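# Move empty wash bottle from shelf bench to cart tray

## Task

Pick up the empty wash bottle from the shelved bench and set it in the cart's top tray. It must rest within the tray's walls, and lying on its side is acceptable. The task fails if any wash bottle reaches the floor, or if the robot tips over or is left leaning. When finished, open the gripper and pull the robot away. The bottle has to stay in the tray without the robot holding it.

## Robot and tools

ROBOT. A wheeled base that can drive forward or back and turn in place, but cannot move sideways. It carries a lifting column with a tilting head and two six-joint arms, each ending in a two-finger gripper. Shoulder height S = 0.90 m + column_m. Folded, as at the start, the robot is 0.73 m long and 0.62 m wide, with its front 0.40 m ahead of the column.

FRAMES. Base frame: origin on the floor under the column, between the drive wheels; x forward, y left, z up. left_hand and right_hand are reported in this frame, at the point where the fingers meet (the tips reach 8 mm past it). The hand's z axis runs along the fingers and its y axis across the opening. The odometry frame is the base frame as it was when the scene began.

execute_actions. Arguments: "actions", a list holding one action or nothing (empty returns only state and images); optional "cameras", a list drawn from cam_head_left, cam_head_right, cam_left_wrist, cam_right_wrist, nav_camera, all (null, omitted or ["all"] gives every camera, [] gives none). An action may contain:
- "base": exactly one relative move. {"translate_m": d} drives d metres straight, positive forward, -3 to 3. {"rotate_rad": d} turns d radians in place, positive counter-clockwise seen from above, -3.2 to 3.2.
- "joints": a map from joint name to an absolute target. column_m 0 to 0.8 m; head_tilt_rad -0.61 to 1.308 (0 is about level, positive looks down); left_/right_joint1_rad -2.879 to 2.879; joint2 0 to 3.141; joint3 0 to 3.019; joint4 -1.692 to 1.57; joint5 -1.57 to 1.57 (positive swings the hand to the robot's right); joint6 -2.094 to 2.094 (positive rolls clockwise viewed from behind the hand); left_/right_gripper_m 0 to 0.093, the fingertip gap in metres.
- "speeds": optional caps for this action, translate_m 0.05 to 0.8 m/s, rotate_rad 0.1 to 1 rad/s (the top values are the defaults). Arms are not slowed by it.
Motions in one action start together. A base move needing more than 8.667 s, an unknown key or an out-of-range value gets the call rejected with no motion. Joints left out may keep pushing toward earlier targets. Once a result reports a stop, the remaining execute_actions, wait and finished_scene calls of that reply are skipped.

ARM GEOMETRY (approximate). With joint1 at -1.57 (left) or 1.57 (right) and joints 5 and 6 at 0, the arm swings in a forward vertical plane 0.23 m beside the column. Let a = j2 - 0.35, b = 1.05 + j2 - j3, c = b - j4 (c = 1.57 means fingers straight down). Hand point: ahead = 0.12 + 0.39 sin a + 0.38 cos b + 0.25 cos c; height = S + 0.39 cos a - 0.38 sin b - 0.25 sin c. Example: j2, j3, j4 = 0.93, 0.78, 0.14 gives 0.60 m ahead, 0.25 m under S. Real hands tend to sit up to about 5 cm lower and nearer the column (more under load); trust the reported hand position (good to 1-3 cm). Reach is about 1 m from the shoulder. Below 0.4 m height the base housing blocks hands nearer than about 0.45 m ahead. Don't move arms with column_m under 0.3. Joint changes smaller than about 0.03 rad (0.08 for joints 2 and 3) may not register; for gentle contact step about 0.05 rad per call from your previous target. Loads are best carried with fingers near vertical.

GRIPPER. Fingers are 7 cm long; body behind them 10 cm wide, 7 cm thick. To grasp, command an opening narrower than the object; "off_target" is then expected. If the reported opening stays at least 0.002 m above the target, something is held.

wait: {"seconds": 0 to 10}; nothing new is commanded, the scene keeps running, and state plus images come back.
zoom_image: {"camera": name, "region": [x0, y0, x1, y1]} in pixels of that camera's latest full image, origin top-left, at most 504 by 504.
finished_scene: {"scene": n}; closes the scene irreversibly and reports success. Call it only when the bottle rests in the tray on its own and the robot has released it and backed off.

RESULT LINES. base_status and joint_status tell how each commanded motion ended: "done" (within tolerance; for the base, wheels turned the full amount even if slipping), "off_target" (stopped short, may still push), "contact_stop" (base or column only; the old target is dropped), "time_out" (arm blocked; it keeps a nearby target and pushes). "joint command not followed" with a cause line means a safety check withheld arm targets (near the other arm, itself or the upper body, or an obstacle); back the joints off at least 0.05 rad or drive away. on_its_own describes uncommanded behaviour; "held at" is a held target, not a position. base_odometry counts wheel turns only; if turned_by_wheels and turned_by_imu disagree noticeably, the base hit something or slipped. base_tilt is in degrees, forward and right positive. wheel_motors_off = 1 means the wheels were cut after about 3 s of hard pushing and won't hold for 2 s. motor_effort covers only the two wheels, percent, positive pushes forward, bracket = peak. Joint torques follow arm-joint order. Motor temperatures: MOTOR HOT appears at 85 °C; at 100 °C that arm and gripper go limp (OVER-TEMPERATURE FAULT).

COLUMN. Descending, it halts with "contact_stop" when an arm's load changes, such as a hand or held object touching down; afterwards it won't descend again until raised 0.2 m. If stuck under something overhead, drive out before raising.

BASE. A stalled wheel ends a move with "contact_stop"; reverse 0.05 m before retrying or turning. Tables between 0.30 m high and 0.26 m below S can slide over the housing and strike the column.

CAMERAS. Head cameras look forward, tilted down by about head_tilt_rad. Wrist cameras sit behind the fingers and look along them, angled 0.62 rad toward the hand's +x; with fingers down and arm forward they look back toward the robot, so image-up is mostly farther ahead. nav_camera sits low at the front, looking forward. Calibration data give K, distortion and T_world_to_cam in the base frame, with small errors.

AVOID. Letting the bottle fall, especially to the floor; knocking over objects; tipping or tilting the robot; arms striking or pressing on each other; long hard pushes by arms or base, which overheat motors or cut the wheels.

Each tool is called after "Request:" as a command line: name --argument value for each argument, lists and objects as JSON in quotes; but a table of rows of numbers goes row by row, as --pt "numbers of a row", without its own name.

## Session

Request:
execute_actions --actions '[]'

Scene clock: 0.00 s.
Joint torques (N m, as the arm reports them, + toward a larger angle): no reading
Motor temperatures (°C, as the motors report them): left_arm=[27 27 29 29 29 29] | right_arm=[30 29 27 27 27 26]
base_odometry: x=+0.000 y=+0.000 heading=+0.000 (m, m, rad; odometry frame)
turned_by_wheels: +0.000 (rad since the last result)
turned_by_imu: +0.000 (rad since the last result)
base_tilt: forward=+0.2 right=+0.3 (deg)
base_status: not commanded
joint_positions: column_m=+0.551 head_tilt_rad=+0.876 left_joint1_rad=-1.561 left_joint2_rad=+0.874 left_joint3_rad=+0.439 left_joint4_rad=-0.906 left_joint5_rad=+0.032 left_joint6_rad=+0.083 left_gripper_m=+0.094 right_joint1_rad=+1.579 right_joint2_rad=+0.854 right_joint3_rad=+0.384 right_joint4_rad=-0.897 right_joint5_rad=+0.046 right_joint6_rad=-0.008 right_gripper_m=+0.095
joint_status: not commanded
wheel_motors_off: 0
motor_effort: left_wheel=+1 right_wheel=+1 (%)
left_hand: x=+0.1720 y=+0.2213 z=+1.2376 quat_wxyz=(+0.397, -0.028, -0.917, +0.028) (m; base frame)
right_hand: x=+0.1480 y=-0.2317 z=+1.2451 quat_wxyz=(+0.409, +0.016, -0.912, +0.017) (m; base frame)
pictures: cam_head_left, cam_head_right, cam_left_wrist, cam_right_wrist, nav_camera
Images, in order (width x height): cam_head_left 672x504, cam_head_right 672x504, cam_left_wrist 672x504, cam_right_wrist 672x504, nav_camera 672x504.

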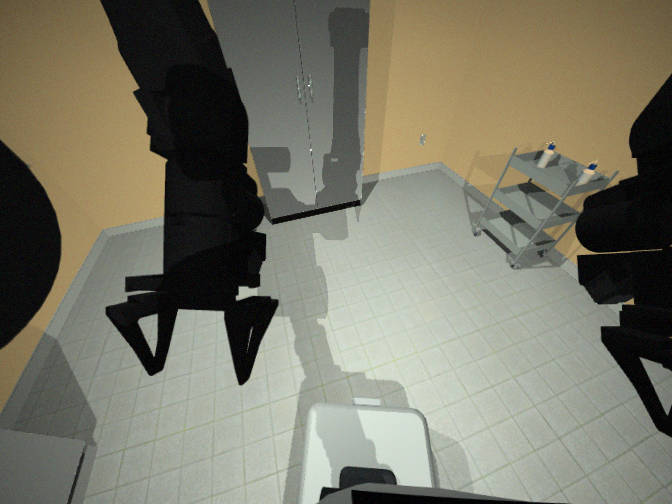

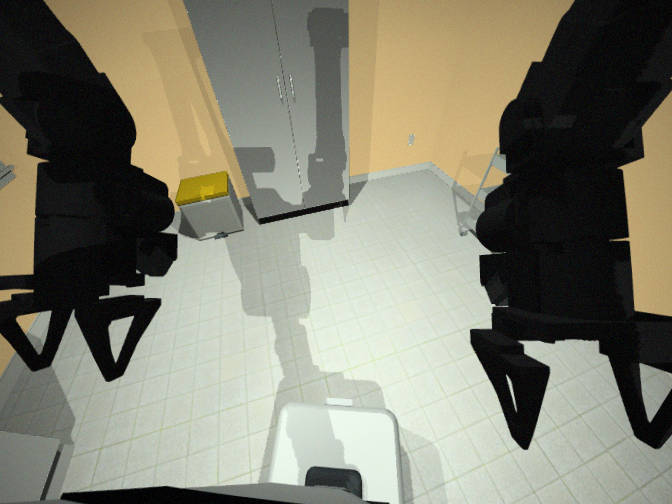

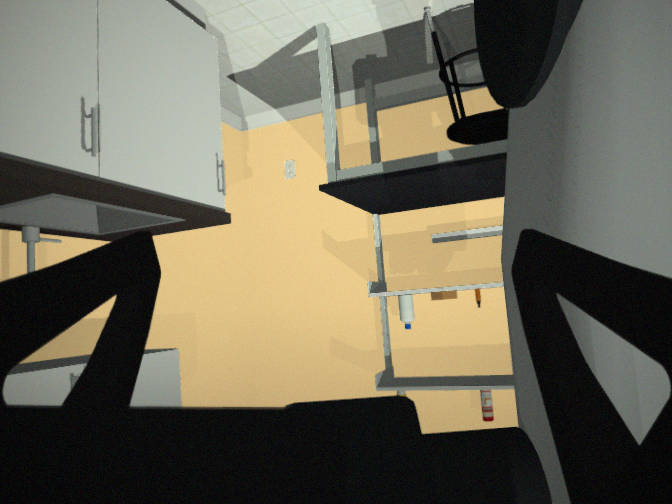

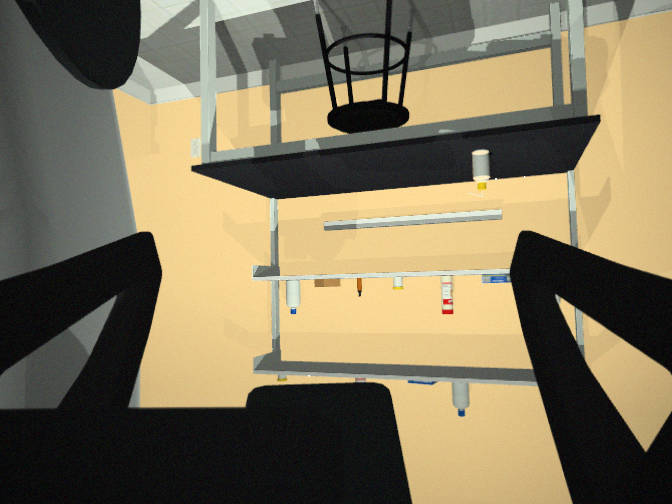

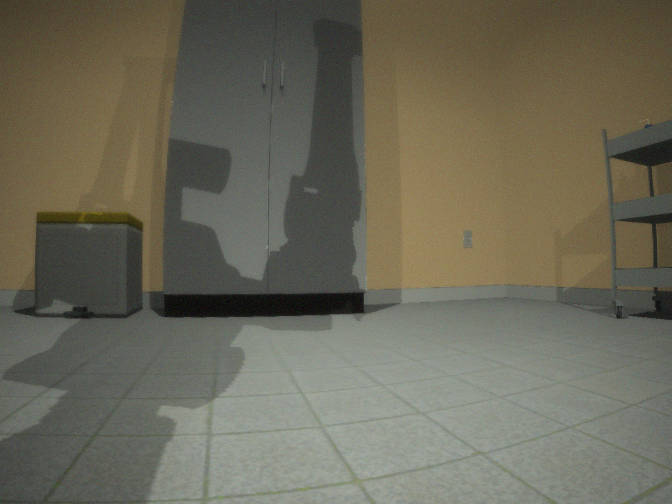

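Request:
execute_actions --actions '[{"base":{"rotate_rad":-2.62},"joints":{"head_tilt_rad":0.5}}]' --cameras '["cam_head_left","cam_head_right","nav_camera"]'

Scene clock: 6.63 s.
Joint torques (N m, as the arm reports them, + toward a larger angle): left_arm=[-1.41 -8.58 -0.52 -1.16  0.03 -0.01] | right_arm=[ 0.09 -6.13 -1.53 -1.28  0.12 -0.07]
Motor temperatures (°C, as the motors report them): left_arm=[27 27 29 29 29 29] | right_arm=[30 29 27 27 27 26]
base_odometry: x=+0.000 y=+0.000 heading=-2.620 (m, m, rad; odometry frame)
turned_by_wheels: -2.620 (rad since the last result)
turned_by_imu: -2.598 (rad since the last result)
base_tilt: forward=+0.1 right=+0.2 (deg)
base_status: done
joint_positions: column_m=+0.551 head_tilt_rad=+0.518 left_joint1_rad=-1.561 left_joint2_rad=+0.874 left_joint3_rad=+0.439 left_joint4_rad=-0.906 left_joint5_rad=+0.032 left_joint6_rad=+0.083 left_gripper_m=+0.094 right_joint1_rad=+1.579 right_joint2_rad=+0.854 right_joint3_rad=+0.384 right_joint4_rad=-0.897 right_joint5_rad=+0.046 right_joint6_rad=-0.008 right_gripper_m=+0.095
joint_status: all done
wheel_motors_off: 0
motor_effort: left_wheel=+1(35) right_wheel=+0(35) (%)
left_hand: x=+0.1720 y=+0.2213 z=+1.2376 quat_wxyz=(+0.397, -0.028, -0.917, +0.028) (m; base frame)
right_hand: x=+0.1480 y=-0.2317 z=+1.2451 quat_wxyz=(+0.409, +0.016, -0.912, +0.017) (m; base frame)
pictures: cam_head_left, cam_head_right, nav_camera
camera_calibration (this result's frames):
cam_head_left: T_world_to_cam=[[0.0818713, -0.996636, -0.00359514, 0.0668191], [-0.428239, -0.0319211, -0.903102, 1.41276], [0.899949, 0.0754777, -0.429412, 0.531452], [0, 0, 0, 1]] pos_world=[0.121246, 0.0715782, 1.50431]
cam_head_right: T_world_to_cam=[[0.0835726, -0.996422, -0.0126144, -0.0453022], [-0.442343, -0.0257514, -0.896476, 1.39887], [0.892943, 0.0805007, -0.442913, 0.554948], [0, 0, 0, 1]] pos_world=[0.127029, -0.053791, 1.49927]
Images, in order (width x height): cam_head_left 672x504, cam_head_right 672x504, nav_camera 672x504.

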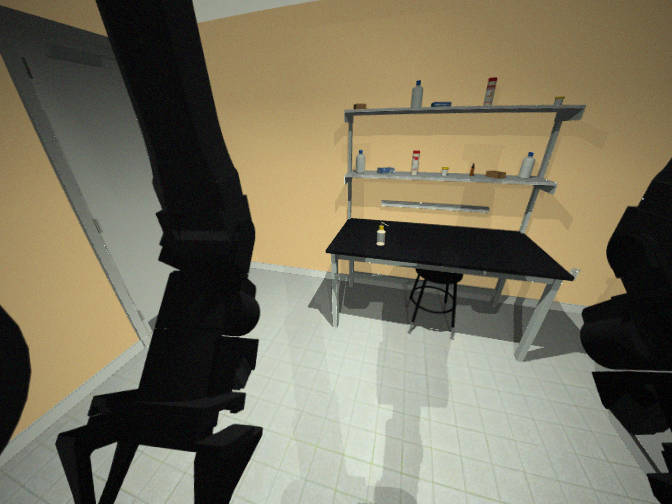

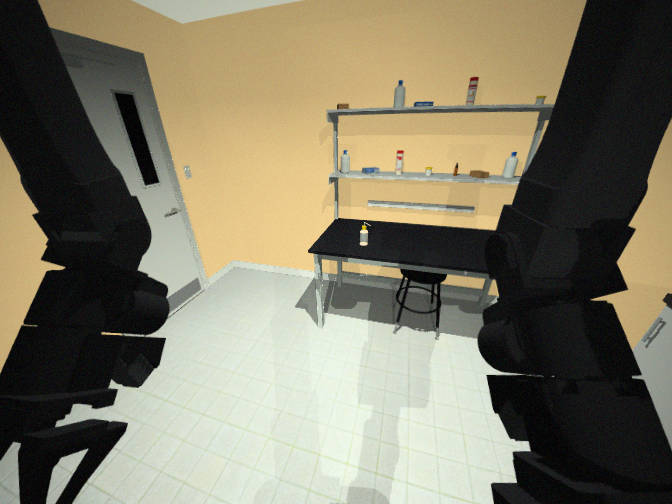

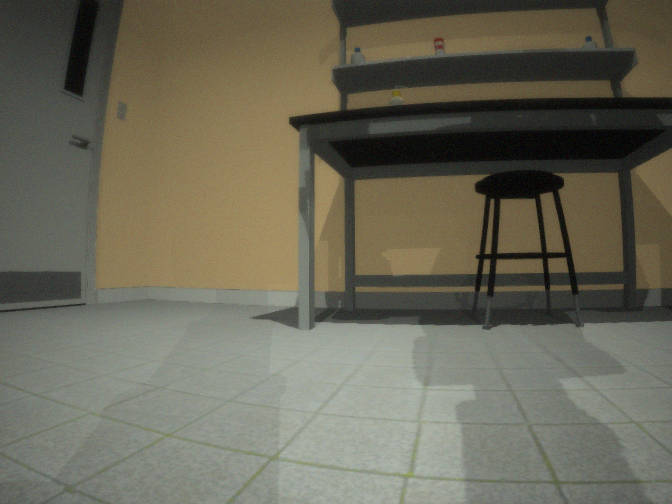

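Request:
execute_actions --actions '[{"base":{"translate_m":0.85},"joints":{"head_tilt_rad":0.6,"column_m":0.25,"right_joint1_rad":1.57,"right_joint2_rad":1.15,"right_joint3_rad":0.95,"right_joint4_rad":0.65,"right_joint5_rad":0,"right_joint6_rad":0}}]' --cameras '["cam_head_left","cam_head_right","cam_right_wrist"]'

Request:
zoom_image --camera "cam_head_left" --region '[300,100,540,300]'

Scene clock: 18.53 s.
Joint torques (N m, as the arm reports them, + toward a larger angle): left_arm=[-1.24 -8.39 -0.63 -1.23  0.03 -0.01] | right_arm=[ -1.03 -15.06   4.04   2.42  -0.02  -0.07]
Motor temperatures (°C, as the motors report them): left_arm=[27 27 29 29 29 29] | right_arm=[30 30 28 27 27 26]
base_odometry: x=-0.737 y=-0.424 heading=-2.620 (m, m, rad; odometry frame)
turned_by_wheels: +0.000 (rad since the last result)
turned_by_imu: -0.001 (rad since the last result)
base_tilt: forward=+0.1 right=+0.3 (deg)
base_status: done
joint_positions: column_m=+0.250 head_tilt_rad=+0.604 left_joint1_rad=-1.561 left_joint2_rad=+0.874 left_joint3_rad=+0.441 left_joint4_rad=-0.906 left_joint5_rad=+0.032 left_joint6_rad=+0.083 left_gripper_m=+0.094 right_joint1_rad=+1.579 right_joint2_rad=+1.154 right_joint3_rad=+0.945 right_joint4_rad=+0.632 right_joint5_rad=+0.003 right_joint6_rad=-0.006 right_gripper_m=+0.095
joint_status: all done
wheel_motors_off: 0
motor_effort: left_wheel=+1(47) right_wheel=+2(52) (%)
left_hand: x=+0.1732 y=+0.2213 z=+0.9359 quat_wxyz=(+0.396, -0.028, -0.917, +0.028) (m; base frame)
right_hand: x=+0.7201 y=-0.2218 z=+0.9114 quat_wxyz=(-0.456, +0.002, -0.890, -0.001) (m; base frame)
pictures: cam_head_left, cam_head_right, cam_right_wrist
camera_calibration (this result's frames):
cam_head_left: T_world_to_cam=[[0.0812649, -0.996636, -0.0105765, 0.0743951], [-0.503828, -0.0319211, -0.863214, 1.09507], [0.859973, 0.0754777, -0.504727, 0.497134], [0, 0, 0, 1]] pos_world=[0.11816, 0.0715782, 1.19698]
cam_head_right: T_world_to_cam=[[0.0821894, -0.996422, -0.0197082, -0.0402664], [-0.517315, -0.0257514, -0.855407, 1.08169], [0.851839, 0.0805007, -0.517581, 0.515817], [0, 0, 0, 1]] pos_world=[0.123491, -0.053791, 1.19147]
cam_right_wrist: T_world_to_cam=[[0.00127885, -0.999983, -0.00560335, -0.218624], [-0.948977, 0.000553394, -0.315344, 0.97079], [0.315342, 0.00572073, -0.948961, 0.766269], [0, 0, 0, 1]] pos_world=[0.679901, -0.223542, 1.03207]
Images, in order (width x height): cam_head_left 672x504, cam_head_right 672x504, cam_right_wrist 672x504.

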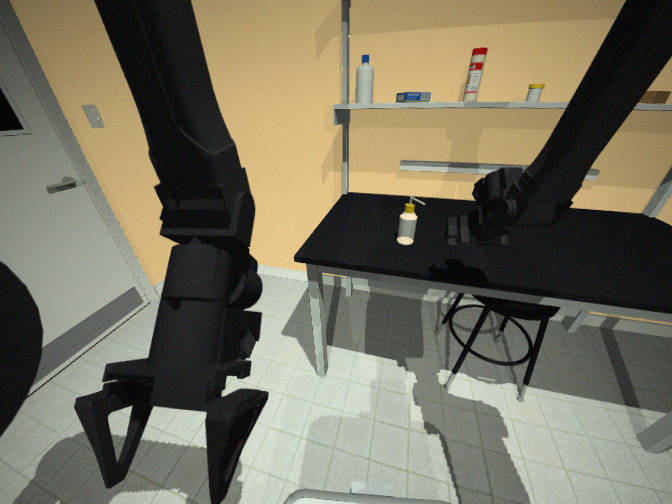

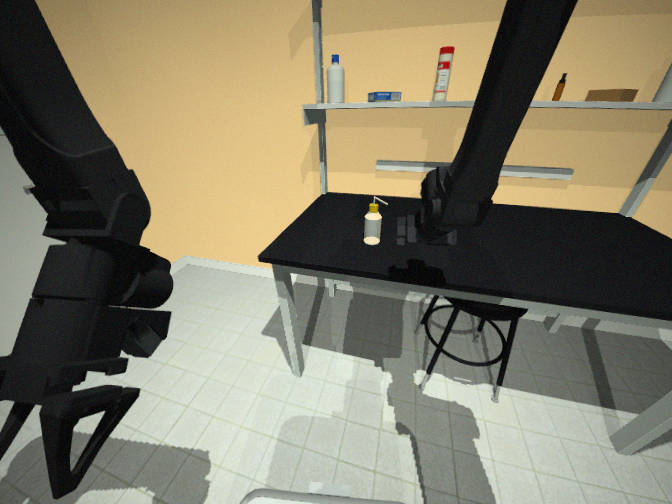

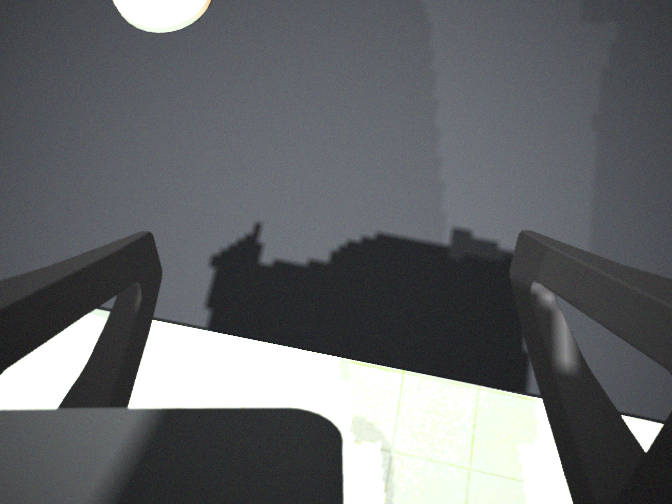

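Region (300, 100, 540, 300) of cam_head_left's 672x504 image, scaled by 2.100, with more detail than that image has.

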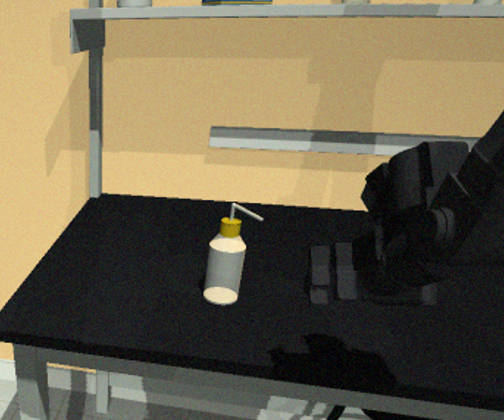

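Request:
execute_actions --actions '[{"base":{"rotate_rad":0.123},"joints":{"column_m":0.2}}]' --cameras '["cam_head_right","cam_right_wrist"]'

Request:
execute_actions --actions '[{"base":{"translate_m":0.1},"speeds":{"translate_m":0.2}}]' --cameras '["cam_head_right","cam_right_wrist"]'

Scene clock: 24.07 s.
Joint torques (N m, as the arm reports them, + toward a larger angle): left_arm=[-1.35 -8.56 -0.73 -1.22  0.03 -0.01] | right_arm=[ -0.86 -16.08   3.96   2.43   0.03  -0.07]
Motor temperatures (°C, as the motors report them): left_arm=[27 27 29 29 29 29] | right_arm=[30 30 28 27 27 26]
base_odometry: x=-0.737 y=-0.424 heading=-2.498 (m, m, rad; odometry frame)
turned_by_wheels: +0.122 (rad since the last result)
turned_by_imu: +0.121 (rad since the last result)
base_tilt: forward=+0.1 right=+0.3 (deg)
base_status: done
joint_positions: column_m=+0.200 head_tilt_rad=+0.604 left_joint1_rad=-1.561 left_joint2_rad=+0.874 left_joint3_rad=+0.441 left_joint4_rad=-0.906 left_joint5_rad=+0.032 left_joint6_rad=+0.083 left_gripper_m=+0.094 right_joint1_rad=+1.577 right_joint2_rad=+1.154 right_joint3_rad=+0.945 right_joint4_rad=+0.632 right_joint5_rad=+0.002 right_joint6_rad=-0.006 right_gripper_m=+0.095
joint_status: all done
wheel_motors_off: 0
motor_effort: left_wheel=+0(44) right_wheel=+1(37) (%)
left_hand: x=+0.1732 y=+0.2213 z=+0.8860 quat_wxyz=(+0.396, -0.028, -0.917, +0.028) (m; base frame)
right_hand: x=+0.7201 y=-0.2225 z=+0.8614 quat_wxyz=(-0.456, +0.002, -0.890, -0.001) (m; base frame)
pictures: cam_head_right, cam_right_wrist
camera_calibration (this result's frames):
cam_head_right: T_world_to_cam=[[0.0821889, -0.996422, -0.0197101, -0.0412492], [-0.517335, -0.0257514, -0.855396, 1.03892], [0.851827, 0.0805007, -0.5176, 0.489972], [0, 0, 0, 1]] pos_world=[0.12349, -0.053791, 1.14149]
cam_right_wrist: T_world_to_cam=[[0.00113537, -0.999988, -0.00472726, -0.220232], [-0.948977, 0.000413289, -0.315346, 0.955001], [0.315344, 0.0048441, -0.948965, 0.718647], [0, 0, 0, 1]] pos_world=[0.679903, -0.224106, 0.982085]
Images, in order (width x height): cam_head_right 672x504, cam_right_wrist 672x504.

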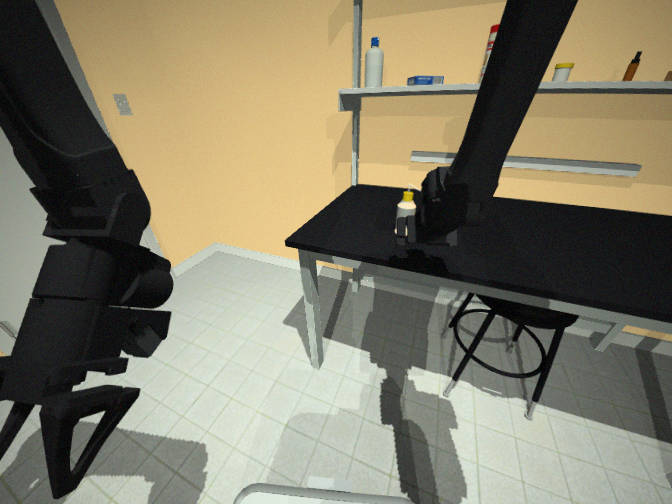

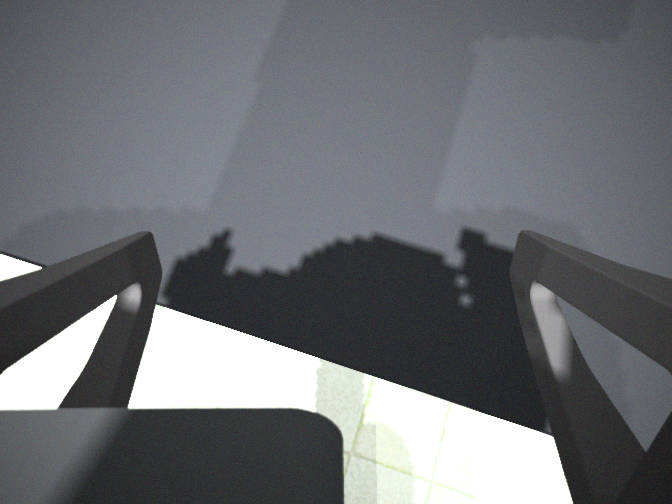

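Scene clock: 25.43 s.
Joint torques (N m, as the arm reports them, + toward a larger angle): left_arm=[-1.38 -7.93 -0.62 -1.25  0.03 -0.01] | right_arm=[ -1.16 -16.22   4.04   2.5   -0.01  -0.07]
Motor temperatures (°C, as the motors report them): left_arm=[27 27 29 29 29 29] | right_arm=[30 30 28 27 27 26]
base_odometry: x=-0.817 y=-0.484 heading=-2.497 (m, m, rad; odometry frame)
turned_by_wheels: +0.001 (rad since the last result)
turned_by_imu: +0.001 (rad since the last result)
base_tilt: forward=+0.1 right=+0.3 (deg)
base_status: done
joint_positions: column_m=+0.200 head_tilt_rad=+0.604 left_joint1_rad=-1.561 left_joint2_rad=+0.874 left_joint3_rad=+0.439 left_joint4_rad=-0.906 left_joint5_rad=+0.032 left_joint6_rad=+0.083 left_gripper_m=+0.094 right_joint1_rad=+1.577 right_joint2_rad=+1.154 right_joint3_rad=+0.945 right_joint4_rad=+0.632 right_joint5_rad=+0.002 right_joint6_rad=-0.006 right_gripper_m=+0.095
joint_status: not commanded
wheel_motors_off: 0
motor_effort: left_wheel=-1(52) right_wheel=-1(37) (%)
left_hand: x=+0.1724 y=+0.2213 z=+0.8862 quat_wxyz=(+0.397, -0.028, -0.917, +0.028) (m; base frame)
right_hand: x=+0.7201 y=-0.2225 z=+0.8614 quat_wxyz=(-0.456, +0.002, -0.890, -0.001) (m; base frame)
pictures: cam_head_right, cam_right_wrist
camera_calibration (this result's frames):
cam_head_right: T_world_to_cam=[[0.0821858, -0.996422, -0.019723, -0.0412337], [-0.51747, -0.0257514, -0.855314, 1.03883], [0.851746, 0.0805007, -0.517735, 0.490135], [0, 0, 0, 1]] pos_world=[0.123483, -0.053791, 1.14148]
cam_right_wrist: T_world_to_cam=[[0.00113537, -0.999988, -0.00472726, -0.220232], [-0.948977, 0.000413289, -0.315346, 0.955001], [0.315344, 0.0048441, -0.948965, 0.718647], [0, 0, 0, 1]] pos_world=[0.679903, -0.224106, 0.982085]
Images, in order (width x height): cam_head_right 672x504, cam_right_wrist 672x504.

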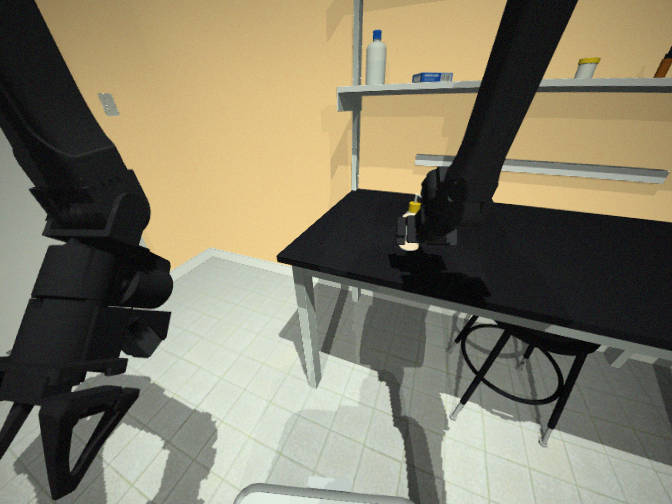

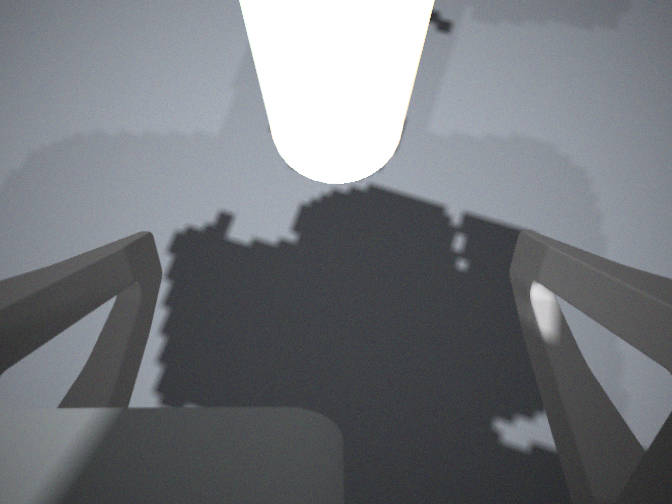

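Request:
execute_actions --actions '[{"joints":{"right_joint4_rad":0.97,"column_m":0.125}}]' --cameras '["cam_right_wrist"]'

Request:
execute_actions --actions '[{"base":{"translate_m":0.05},"speeds":{"translate_m":0.1}}]' --cameras '["cam_head_left","cam_right_wrist"]'

Scene clock: 30.57 s.
Joint torques (N m, as the arm reports them, + toward a larger angle): left_arm=[-1.31 -8.43 -0.65 -1.24  0.04 -0.01] | right_arm=[ -0.9  -15.66   3.93   2.69   0.06  -0.04]
Motor temperatures (°C, as the motors report them): left_arm=[27 27 29 29 29 29] | right_arm=[30 31 28 27 27 26]
base_odometry: x=-0.817 y=-0.484 heading=-2.497 (m, m, rad; odometry frame)
turned_by_wheels: +0.000 (rad since the last result)
turned_by_imu: +0.002 (rad since the last result)
base_tilt: forward=+0.1 right=+0.2 (deg)
base_status: not commanded
joint_positions: column_m=+0.125 head_tilt_rad=+0.604 left_joint1_rad=-1.561 left_joint2_rad=+0.874 left_joint3_rad=+0.439 left_joint4_rad=-0.906 left_joint5_rad=+0.032 left_joint6_rad=+0.083 left_gripper_m=+0.094 right_joint1_rad=+1.577 right_joint2_rad=+1.154 right_joint3_rad=+0.945 right_joint4_rad=+0.949 right_joint5_rad=+0.002 right_joint6_rad=-0.006 right_gripper_m=+0.095
joint_status: all done
wheel_motors_off: 0
motor_effort: left_wheel=+3(1) right_wheel=+0(3) (%)
left_hand: x=+0.1724 y=+0.2213 z=+0.8112 quat_wxyz=(+0.397, -0.028, -0.917, +0.028) (m; base frame)
right_hand: x=+0.7549 y=-0.2227 z=+0.8558 quat_wxyz=(-0.591, +0.001, -0.807, -0.001) (m; base frame)
pictures: cam_right_wrist
camera_calibration (this result's frames):
cam_right_wrist: T_world_to_cam=[[0.00100396, -0.999985, -0.00539533, -0.219896], [-0.803393, 0.00240608, -0.595445, 1.11653], [0.595449, 0.00493238, -0.803378, 0.36627], [0, 0, 0, 1]] pos_world=[0.679134, -0.224386, 0.957896]
Images, in order (width x height): cam_right_wrist 672x504.

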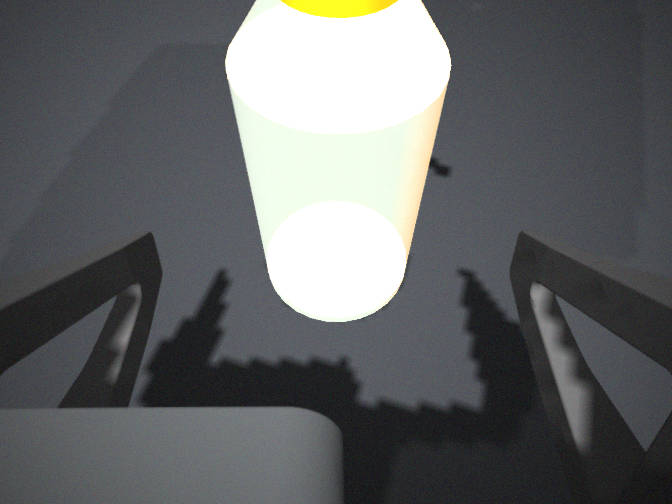

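Scene clock: 31.83 s.
Joint torques (N m, as the arm reports them, + toward a larger angle): left_arm=[-1.36 -8.87 -0.57 -1.22  0.03 -0.01] | right_arm=[ -0.4  -15.74   3.98   2.76   0.    -0.1 ]
Motor temperatures (°C, as the motors report them): left_arm=[27 27 29 29 29 29] | right_arm=[30 31 28 27 27 26]
base_odometry: x=-0.857 y=-0.514 heading=-2.496 (m, m, rad; odometry frame)
turned_by_wheels: +0.001 (rad since the last result)
turned_by_imu: +0.001 (rad since the last result)
base_tilt: forward=+0.1 right=+0.2 (deg)
base_status: done
joint_positions: column_m=+0.125 head_tilt_rad=+0.604 left_joint1_rad=-1.561 left_joint2_rad=+0.874 left_joint3_rad=+0.437 left_joint4_rad=-0.906 left_joint5_rad=+0.032 left_joint6_rad=+0.083 left_gripper_m=+0.094 right_joint1_rad=+1.577 right_joint2_rad=+1.154 right_joint3_rad=+0.945 right_joint4_rad=+0.949 right_joint5_rad=+0.002 right_joint6_rad=-0.006 right_gripper_m=+0.095
joint_status: not commanded
wheel_motors_off: 0
motor_effort: left_wheel=+0(47) right_wheel=-1(40) (%)
left_hand: x=+0.1713 y=+0.2213 z=+0.8114 quat_wxyz=(+0.397, -0.028, -0.917, +0.028) (m; base frame)
right_hand: x=+0.7549 y=-0.2227 z=+0.8558 quat_wxyz=(-0.591, +0.001, -0.807, -0.001) (m; base frame)
pictures: cam_head_left, cam_right_wrist
camera_calibration (this result's frames):
cam_head_left: T_world_to_cam=[[0.0812621, -0.996636, -0.0105975, 0.0730967], [-0.50405, -0.0319211, -0.863084, 0.987051], [0.859843, 0.0754777, -0.504949, 0.434305], [0, 0, 0, 1]] pos_world=[0.11815, 0.0715782, 1.07198]
cam_right_wrist: T_world_to_cam=[[0.00100396, -0.999985, -0.00539533, -0.219896], [-0.803393, 0.00240608, -0.595445, 1.11653], [0.595449, 0.00493238, -0.803378, 0.36627], [0, 0, 0, 1]] pos_world=[0.679134, -0.224386, 0.957897]
Images, in order (width x height): cam_head_left 672x504, cam_right_wrist 672x504.

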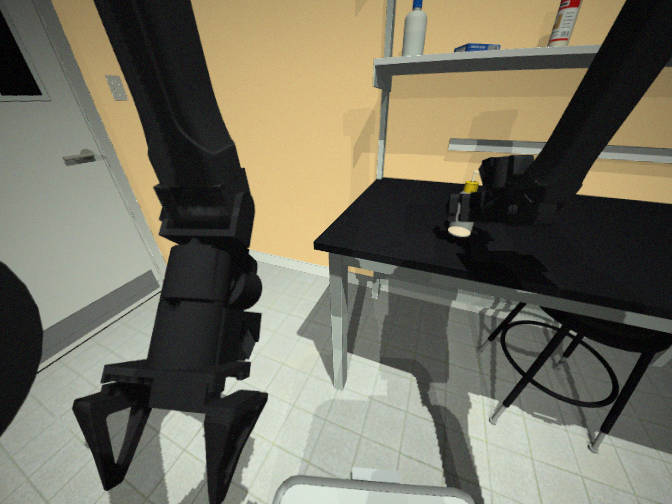

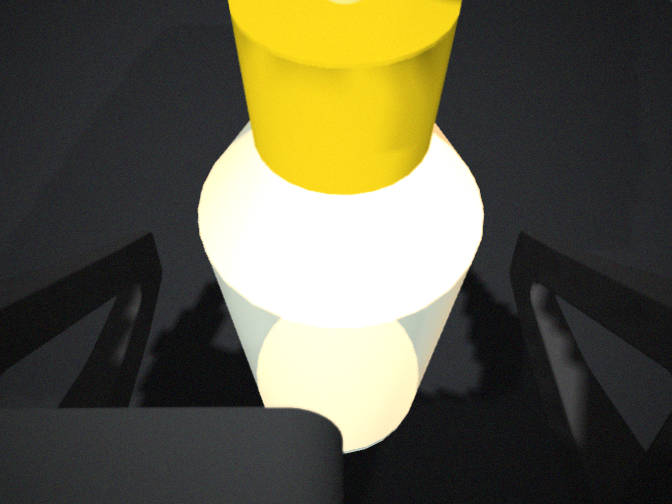

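Request:
execute_actions --actions '[{"base":{"translate_m":0.015},"speeds":{"translate_m":0.1},"joints":{"column_m":0.1}}]' --cameras '["cam_right_wrist"]'

Request:
execute_actions --actions '[{"joints":{"right_gripper_m":0.045}}]' --cameras '["cam_right_wrist"]'

Scene clock: 35.50 s.
Joint torques (N m, as the arm reports them, + toward a larger angle): left_arm=[-1.34 -8.39 -0.6  -1.15  0.03  0.  ] | right_arm=[ -0.53 -15.9    4.14   2.75   0.05  -0.03]
Motor temperatures (°C, as the motors report them): left_arm=[27 27 29 29 29 29] | right_arm=[30 31 28 27 27 26]
base_odometry: x=-0.869 y=-0.523 heading=-2.495 (m, m, rad; odometry frame)
turned_by_wheels: +0.001 (rad since the last result)
turned_by_imu: +0.002 (rad since the last result)
base_tilt: forward=+0.1 right=+0.3 (deg)
base_status: done
joint_positions: column_m=+0.100 head_tilt_rad=+0.604 left_joint1_rad=-1.561 left_joint2_rad=+0.874 left_joint3_rad=+0.439 left_joint4_rad=-0.906 left_joint5_rad=+0.032 left_joint6_rad=+0.083 left_gripper_m=+0.094 right_joint1_rad=+1.577 right_joint2_rad=+1.154 right_joint3_rad=+0.946 right_joint4_rad=+0.949 right_joint5_rad=+0.002 right_joint6_rad=-0.006 right_gripper_m=+0.095
joint_status: all done
wheel_motors_off: 0
motor_effort: left_wheel=+3(34) right_wheel=-2(40) (%)
left_hand: x=+0.1720 y=+0.2213 z=+0.7863 quat_wxyz=(+0.397, -0.028, -0.917, +0.028) (m; base frame)
right_hand: x=+0.7551 y=-0.2227 z=+0.8309 quat_wxyz=(-0.591, +0.001, -0.807, -0.001) (m; base frame)
pictures: cam_right_wrist
camera_calibration (this result's frames):
cam_right_wrist: T_world_to_cam=[[0.00100393, -0.999985, -0.00539616, -0.22003], [-0.803165, 0.00240848, -0.595751, 1.10193], [0.595755, 0.0049321, -0.803151, 0.345758], [0, 0, 0, 1]] pos_world=[0.679262, -0.224386, 0.932982]
Images, in order (width x height): cam_right_wrist 672x504.

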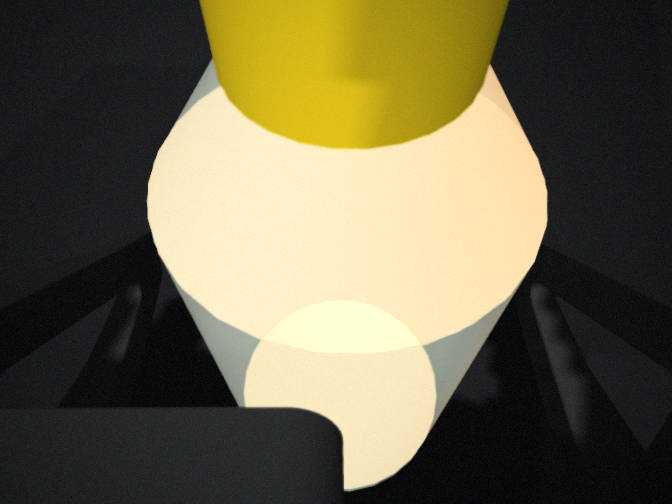

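Scene clock: 36.10 s.
Joint torques (N m, as the arm reports them, + toward a larger angle): left_arm=[-1.43 -8.43 -0.6  -1.2   0.03 -0.01] | right_arm=[ -0.17 -15.97   4.08   2.89   0.    -0.02]
Motor temperatures (°C, as the motors report them): left_arm=[27 27 29 29 29 29] | right_arm=[30 31 28 27 27 26]
base_odometry: x=-0.869 y=-0.523 heading=-2.495 (m, m, rad; odometry frame)
turned_by_wheels: +0.000 (rad since the last result)
turned_by_imu: +0.000 (rad since the last result)
base_tilt: forward=+0.1 right=+0.3 (deg)
base_status: not commanded
joint_positions: column_m=+0.100 head_tilt_rad=+0.604 left_joint1_rad=-1.561 left_joint2_rad=+0.874 left_joint3_rad=+0.439 left_joint4_rad=-0.906 left_joint5_rad=+0.032 left_joint6_rad=+0.083 left_gripper_m=+0.094 right_joint1_rad=+1.577 right_joint2_rad=+1.154 right_joint3_rad=+0.946 right_joint4_rad=+0.949 right_joint5_rad=+0.001 right_joint6_rad=-0.006 right_gripper_m=+0.054
joint_status: right_gripper_m off_target (ended at +0.054, target +0.045)
wheel_motors_off: 0
motor_effort: left_wheel=+0(2) right_wheel=-2(2) (%)
left_hand: x=+0.1720 y=+0.2213 z=+0.7863 quat_wxyz=(+0.397, -0.028, -0.917, +0.028) (m; base frame)
right_hand: x=+0.7551 y=-0.2226 z=+0.8309 quat_wxyz=(-0.591, +0.002, -0.807, -0.001) (m; base frame)
pictures: cam_right_wrist
camera_calibration (this result's frames):
cam_right_wrist: T_world_to_cam=[[0.00173145, -0.999983, -0.00562595, -0.220257], [-0.803165, 0.00196107, -0.595753, 1.10183], [0.595754, 0.00555009, -0.803148, 0.345894], [0, 0, 0, 1]] pos_world=[0.679263, -0.224334, 0.932982]
Images, in order (width x height): cam_right_wrist 672x504.

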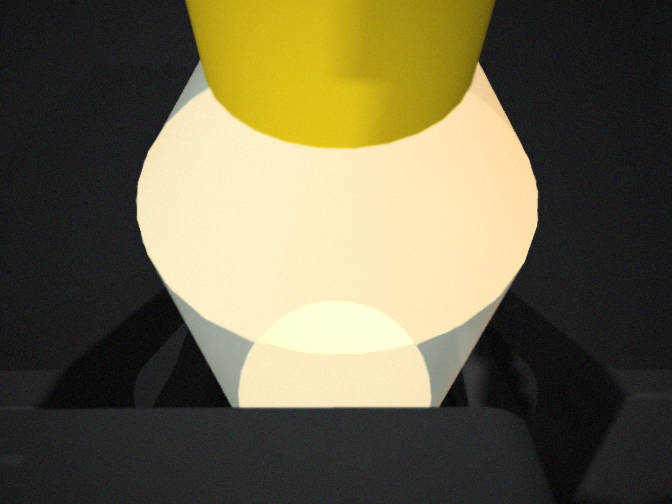

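Request:
execute_actions --actions '[{"joints":{"column_m":0.17,"right_gripper_m":0.04}}]' --cameras '["cam_right_wrist"]'

Request:
execute_actions --actions '[{"base":{"translate_m":-0.4},"joints":{"column_m":0.3}}]' --cameras '["cam_head_left"]'

Request:
execute_actions --actions '[{"base":{"rotate_rad":2.1},"speeds":{"rotate_rad":0.8}}]' --cameras '["cam_head_left","cam_head_right","cam_right_wrist"]'

Scene clock: 43.77 s.
Joint torques (N m, as the arm reports them, + toward a larger angle): left_arm=[-1.38 -8.33 -0.5  -1.26  0.03 -0.01] | right_arm=[ -1.02 -16.09   4.18   2.68   0.06  -0.05]
Motor temperatures (°C, as the motors report them): left_arm=[27 28 29 29 29 29] | right_arm=[30 31 28 27 27 26]
base_odometry: x=-0.869 y=-0.523 heading=-2.495 (m, m, rad; odometry frame)
turned_by_wheels: +0.000 (rad since the last result)
turned_by_imu: +0.001 (rad since the last result)
base_tilt: forward=+0.1 right=+0.3 (deg)
base_status: not commanded
joint_positions: column_m=+0.170 head_tilt_rad=+0.604 left_joint1_rad=-1.561 left_joint2_rad=+0.874 left_joint3_rad=+0.439 left_joint4_rad=-0.906 left_joint5_rad=+0.032 left_joint6_rad=+0.083 left_gripper_m=+0.094 right_joint1_rad=+1.577 right_joint2_rad=+1.154 right_joint3_rad=+0.946 right_joint4_rad=+0.949 right_joint5_rad=+0.001 right_joint6_rad=-0.006 right_gripper_m=+0.054
joint_status: right_gripper_m off_target (ended at +0.054, target +0.040); the others done
wheel_motors_off: 0
motor_effort: left_wheel=+3(3) right_wheel=-2(2) (%)
left_hand: x=+0.1720 y=+0.2213 z=+0.8561 quat_wxyz=(+0.397, -0.028, -0.917, +0.028) (m; base frame)
right_hand: x=+0.7551 y=-0.2226 z=+0.9008 quat_wxyz=(-0.591, +0.002, -0.807, -0.001) (m; base frame)
pictures: cam_right_wrist
camera_calibration (this result's frames):
cam_right_wrist: T_world_to_cam=[[0.00173145, -0.999983, -0.00562595, -0.219864], [-0.803165, 0.00196107, -0.595753, 1.14346], [0.595754, 0.00555009, -0.803148, 0.402023], [0, 0, 0, 1]] pos_world=[0.679263, -0.224334, 1.00287]
Images, in order (width x height): cam_right_wrist 672x504.

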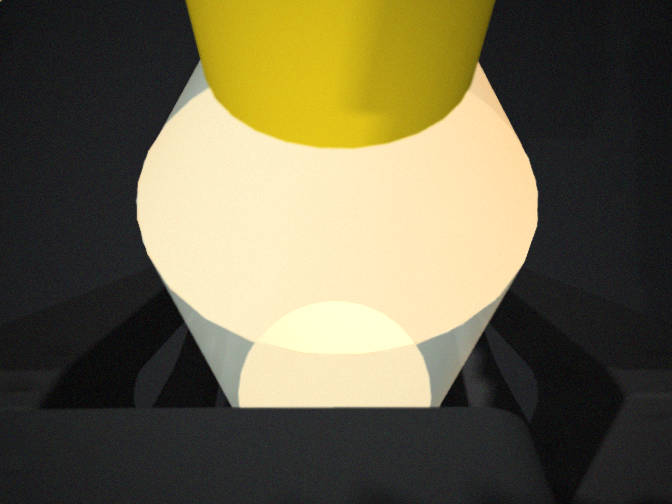

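Scene clock: 46.20 s.
Joint torques (N m, as the arm reports them, + toward a larger angle): left_arm=[-1.28 -8.35 -0.29 -1.19  0.03  0.  ] | right_arm=[ -0.66 -15.75   4.18   2.6   -0.01  -0.07]
Motor temperatures (°C, as the motors report them): left_arm=[27 28 29 29 29 29] | right_arm=[30 31 28 27 27 26]
base_odometry: x=-0.550 y=-0.282 heading=-2.494 (m, m, rad; odometry frame)
turned_by_wheels: +0.001 (rad since the last result)
turned_by_imu: +0.003 (rad since the last result)
base_tilt: forward=+0.1 right=+0.3 (deg)
base_status: done
joint_positions: column_m=+0.300 head_tilt_rad=+0.604 left_joint1_rad=-1.561 left_joint2_rad=+0.874 left_joint3_rad=+0.436 left_joint4_rad=-0.906 left_joint5_rad=+0.032 left_joint6_rad=+0.083 left_gripper_m=+0.094 right_joint1_rad=+1.577 right_joint2_rad=+1.154 right_joint3_rad=+0.945 right_joint4_rad=+0.949 right_joint5_rad=+0.001 right_joint6_rad=-0.006 right_gripper_m=+0.054
joint_status: all done
wheel_motors_off: 0
motor_effort: left_wheel=+1(55) right_wheel=-2(35) (%)
left_hand: x=+0.1705 y=+0.2213 z=+0.9866 quat_wxyz=(+0.398, -0.028, -0.916, +0.029) (m; base frame)
right_hand: x=+0.7549 y=-0.2226 z=+1.0306 quat_wxyz=(-0.591, +0.002, -0.807, -0.001) (m; base frame)
pictures: cam_head_left
camera_calibration (this result's frames):
cam_head_left: T_world_to_cam=[[0.08126, -0.996636, -0.0106141, 0.0749715], [-0.504227, -0.0319211, -0.862981, 1.13787], [0.859739, 0.0754777, -0.505125, 0.522845], [0, 0, 0, 1]] pos_world=[0.118142, 0.0715782, 1.24686]
Images, in order (width x height): cam_head_left 672x504.

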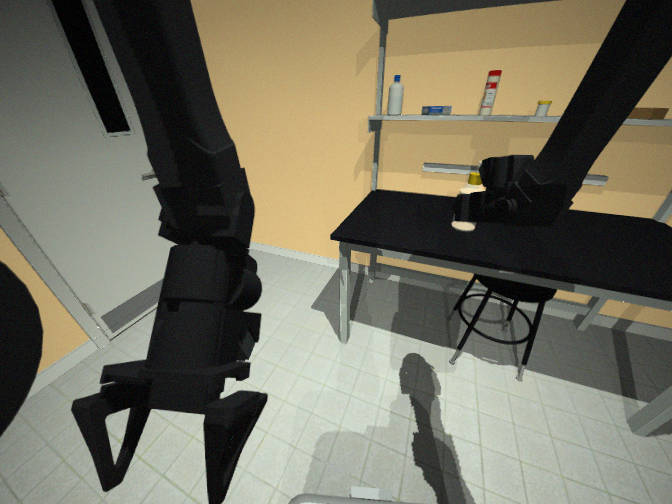

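Scene clock: 49.93 s.
Joint torques (N m, as the arm reports them, + toward a larger angle): left_arm=[-1.34 -8.31 -0.31 -1.22  0.03 -0.01] | right_arm=[ -0.32 -15.41   4.18   2.77   0.05  -0.1 ]
Motor temperatures (°C, as the motors report them): left_arm=[27 28 29 29 29 29] | right_arm=[30 32 28 27 27 26]
base_odometry: x=-0.550 y=-0.282 heading=-0.394 (m, m, rad; odometry frame)
turned_by_wheels: +2.100 (rad since the last result)
turned_by_imu: +2.083 (rad since the last result)
base_tilt: forward=+0.1 right=+0.2 (deg)
base_status: done
joint_positions: column_m=+0.300 head_tilt_rad=+0.604 left_joint1_rad=-1.561 left_joint2_rad=+0.874 left_joint3_rad=+0.436 left_joint4_rad=-0.906 left_joint5_rad=+0.032 left_joint6_rad=+0.083 left_gripper_m=+0.094 right_joint1_rad=+1.576 right_joint2_rad=+1.154 right_joint3_rad=+0.945 right_joint4_rad=+0.949 right_joint5_rad=+0.001 right_joint6_rad=-0.006 right_gripper_m=+0.054
joint_status: not commanded
wheel_motors_off: 0
motor_effort: left_wheel=+0(42) right_wheel=+1(49) (%)
left_hand: x=+0.1705 y=+0.2213 z=+0.9866 quat_wxyz=(+0.398, -0.028, -0.916, +0.029) (m; base frame)
right_hand: x=+0.7549 y=-0.2230 z=+1.0306 quat_wxyz=(-0.591, +0.002, -0.807, -0.001) (m; base frame)
pictures: cam_head_left, cam_head_right, cam_right_wrist
camera_calibration (this result's frames):
cam_head_left: T_world_to_cam=[[0.08126, -0.996636, -0.0106141, 0.0749715], [-0.504227, -0.0319211, -0.862981, 1.13787], [0.859739, 0.0754777, -0.505125, 0.522845], [0, 0, 0, 1]] pos_world=[0.118142, 0.0715782, 1.24686]
cam_head_right: T_world_to_cam=[[0.0821802, -0.996422, -0.0197462, -0.0392336], [-0.517711, -0.0257514, -0.855168, 1.12409], [0.851599, 0.0805007, -0.517975, 0.542164], [0, 0, 0, 1]] pos_world=[0.12347, -0.053791, 1.24134]
cam_right_wrist: T_world_to_cam=[[0.00134993, -0.999987, -0.00496468, -0.219898], [-0.803392, 0.00187172, -0.595448, 1.22054], [0.59545, 0.00479239, -0.803378, 0.506737], [0, 0, 0, 1]] pos_world=[0.679135, -0.224608, 1.13278]
Images, in order (width x height): cam_head_left 672x504, cam_head_right 672x504, cam_right_wrist 672x504.

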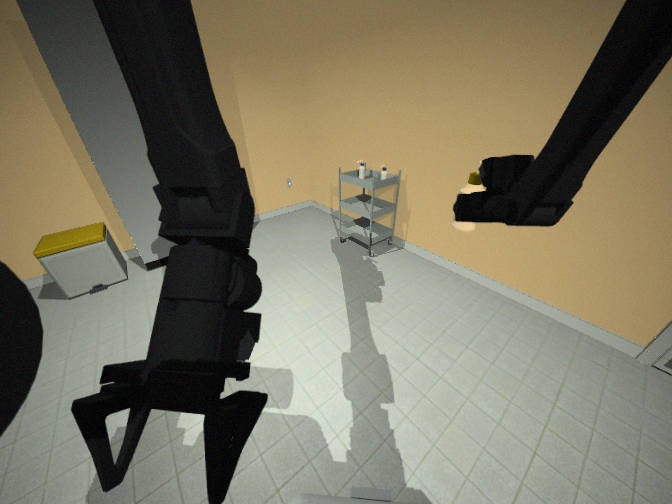

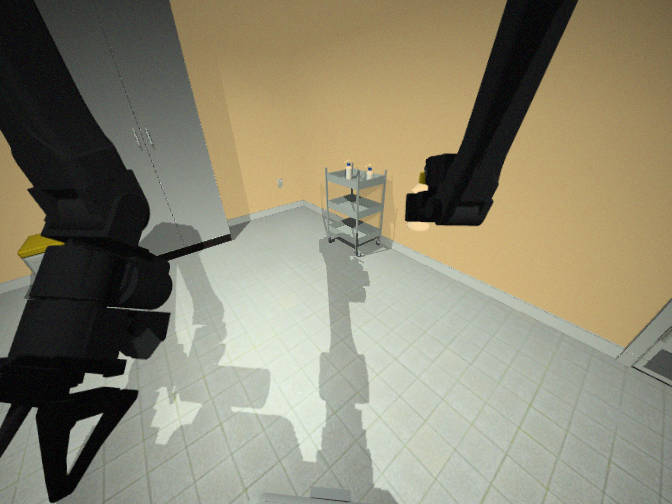

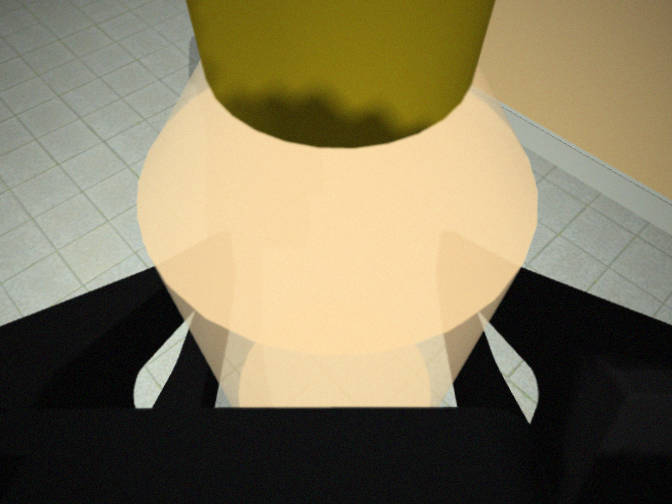

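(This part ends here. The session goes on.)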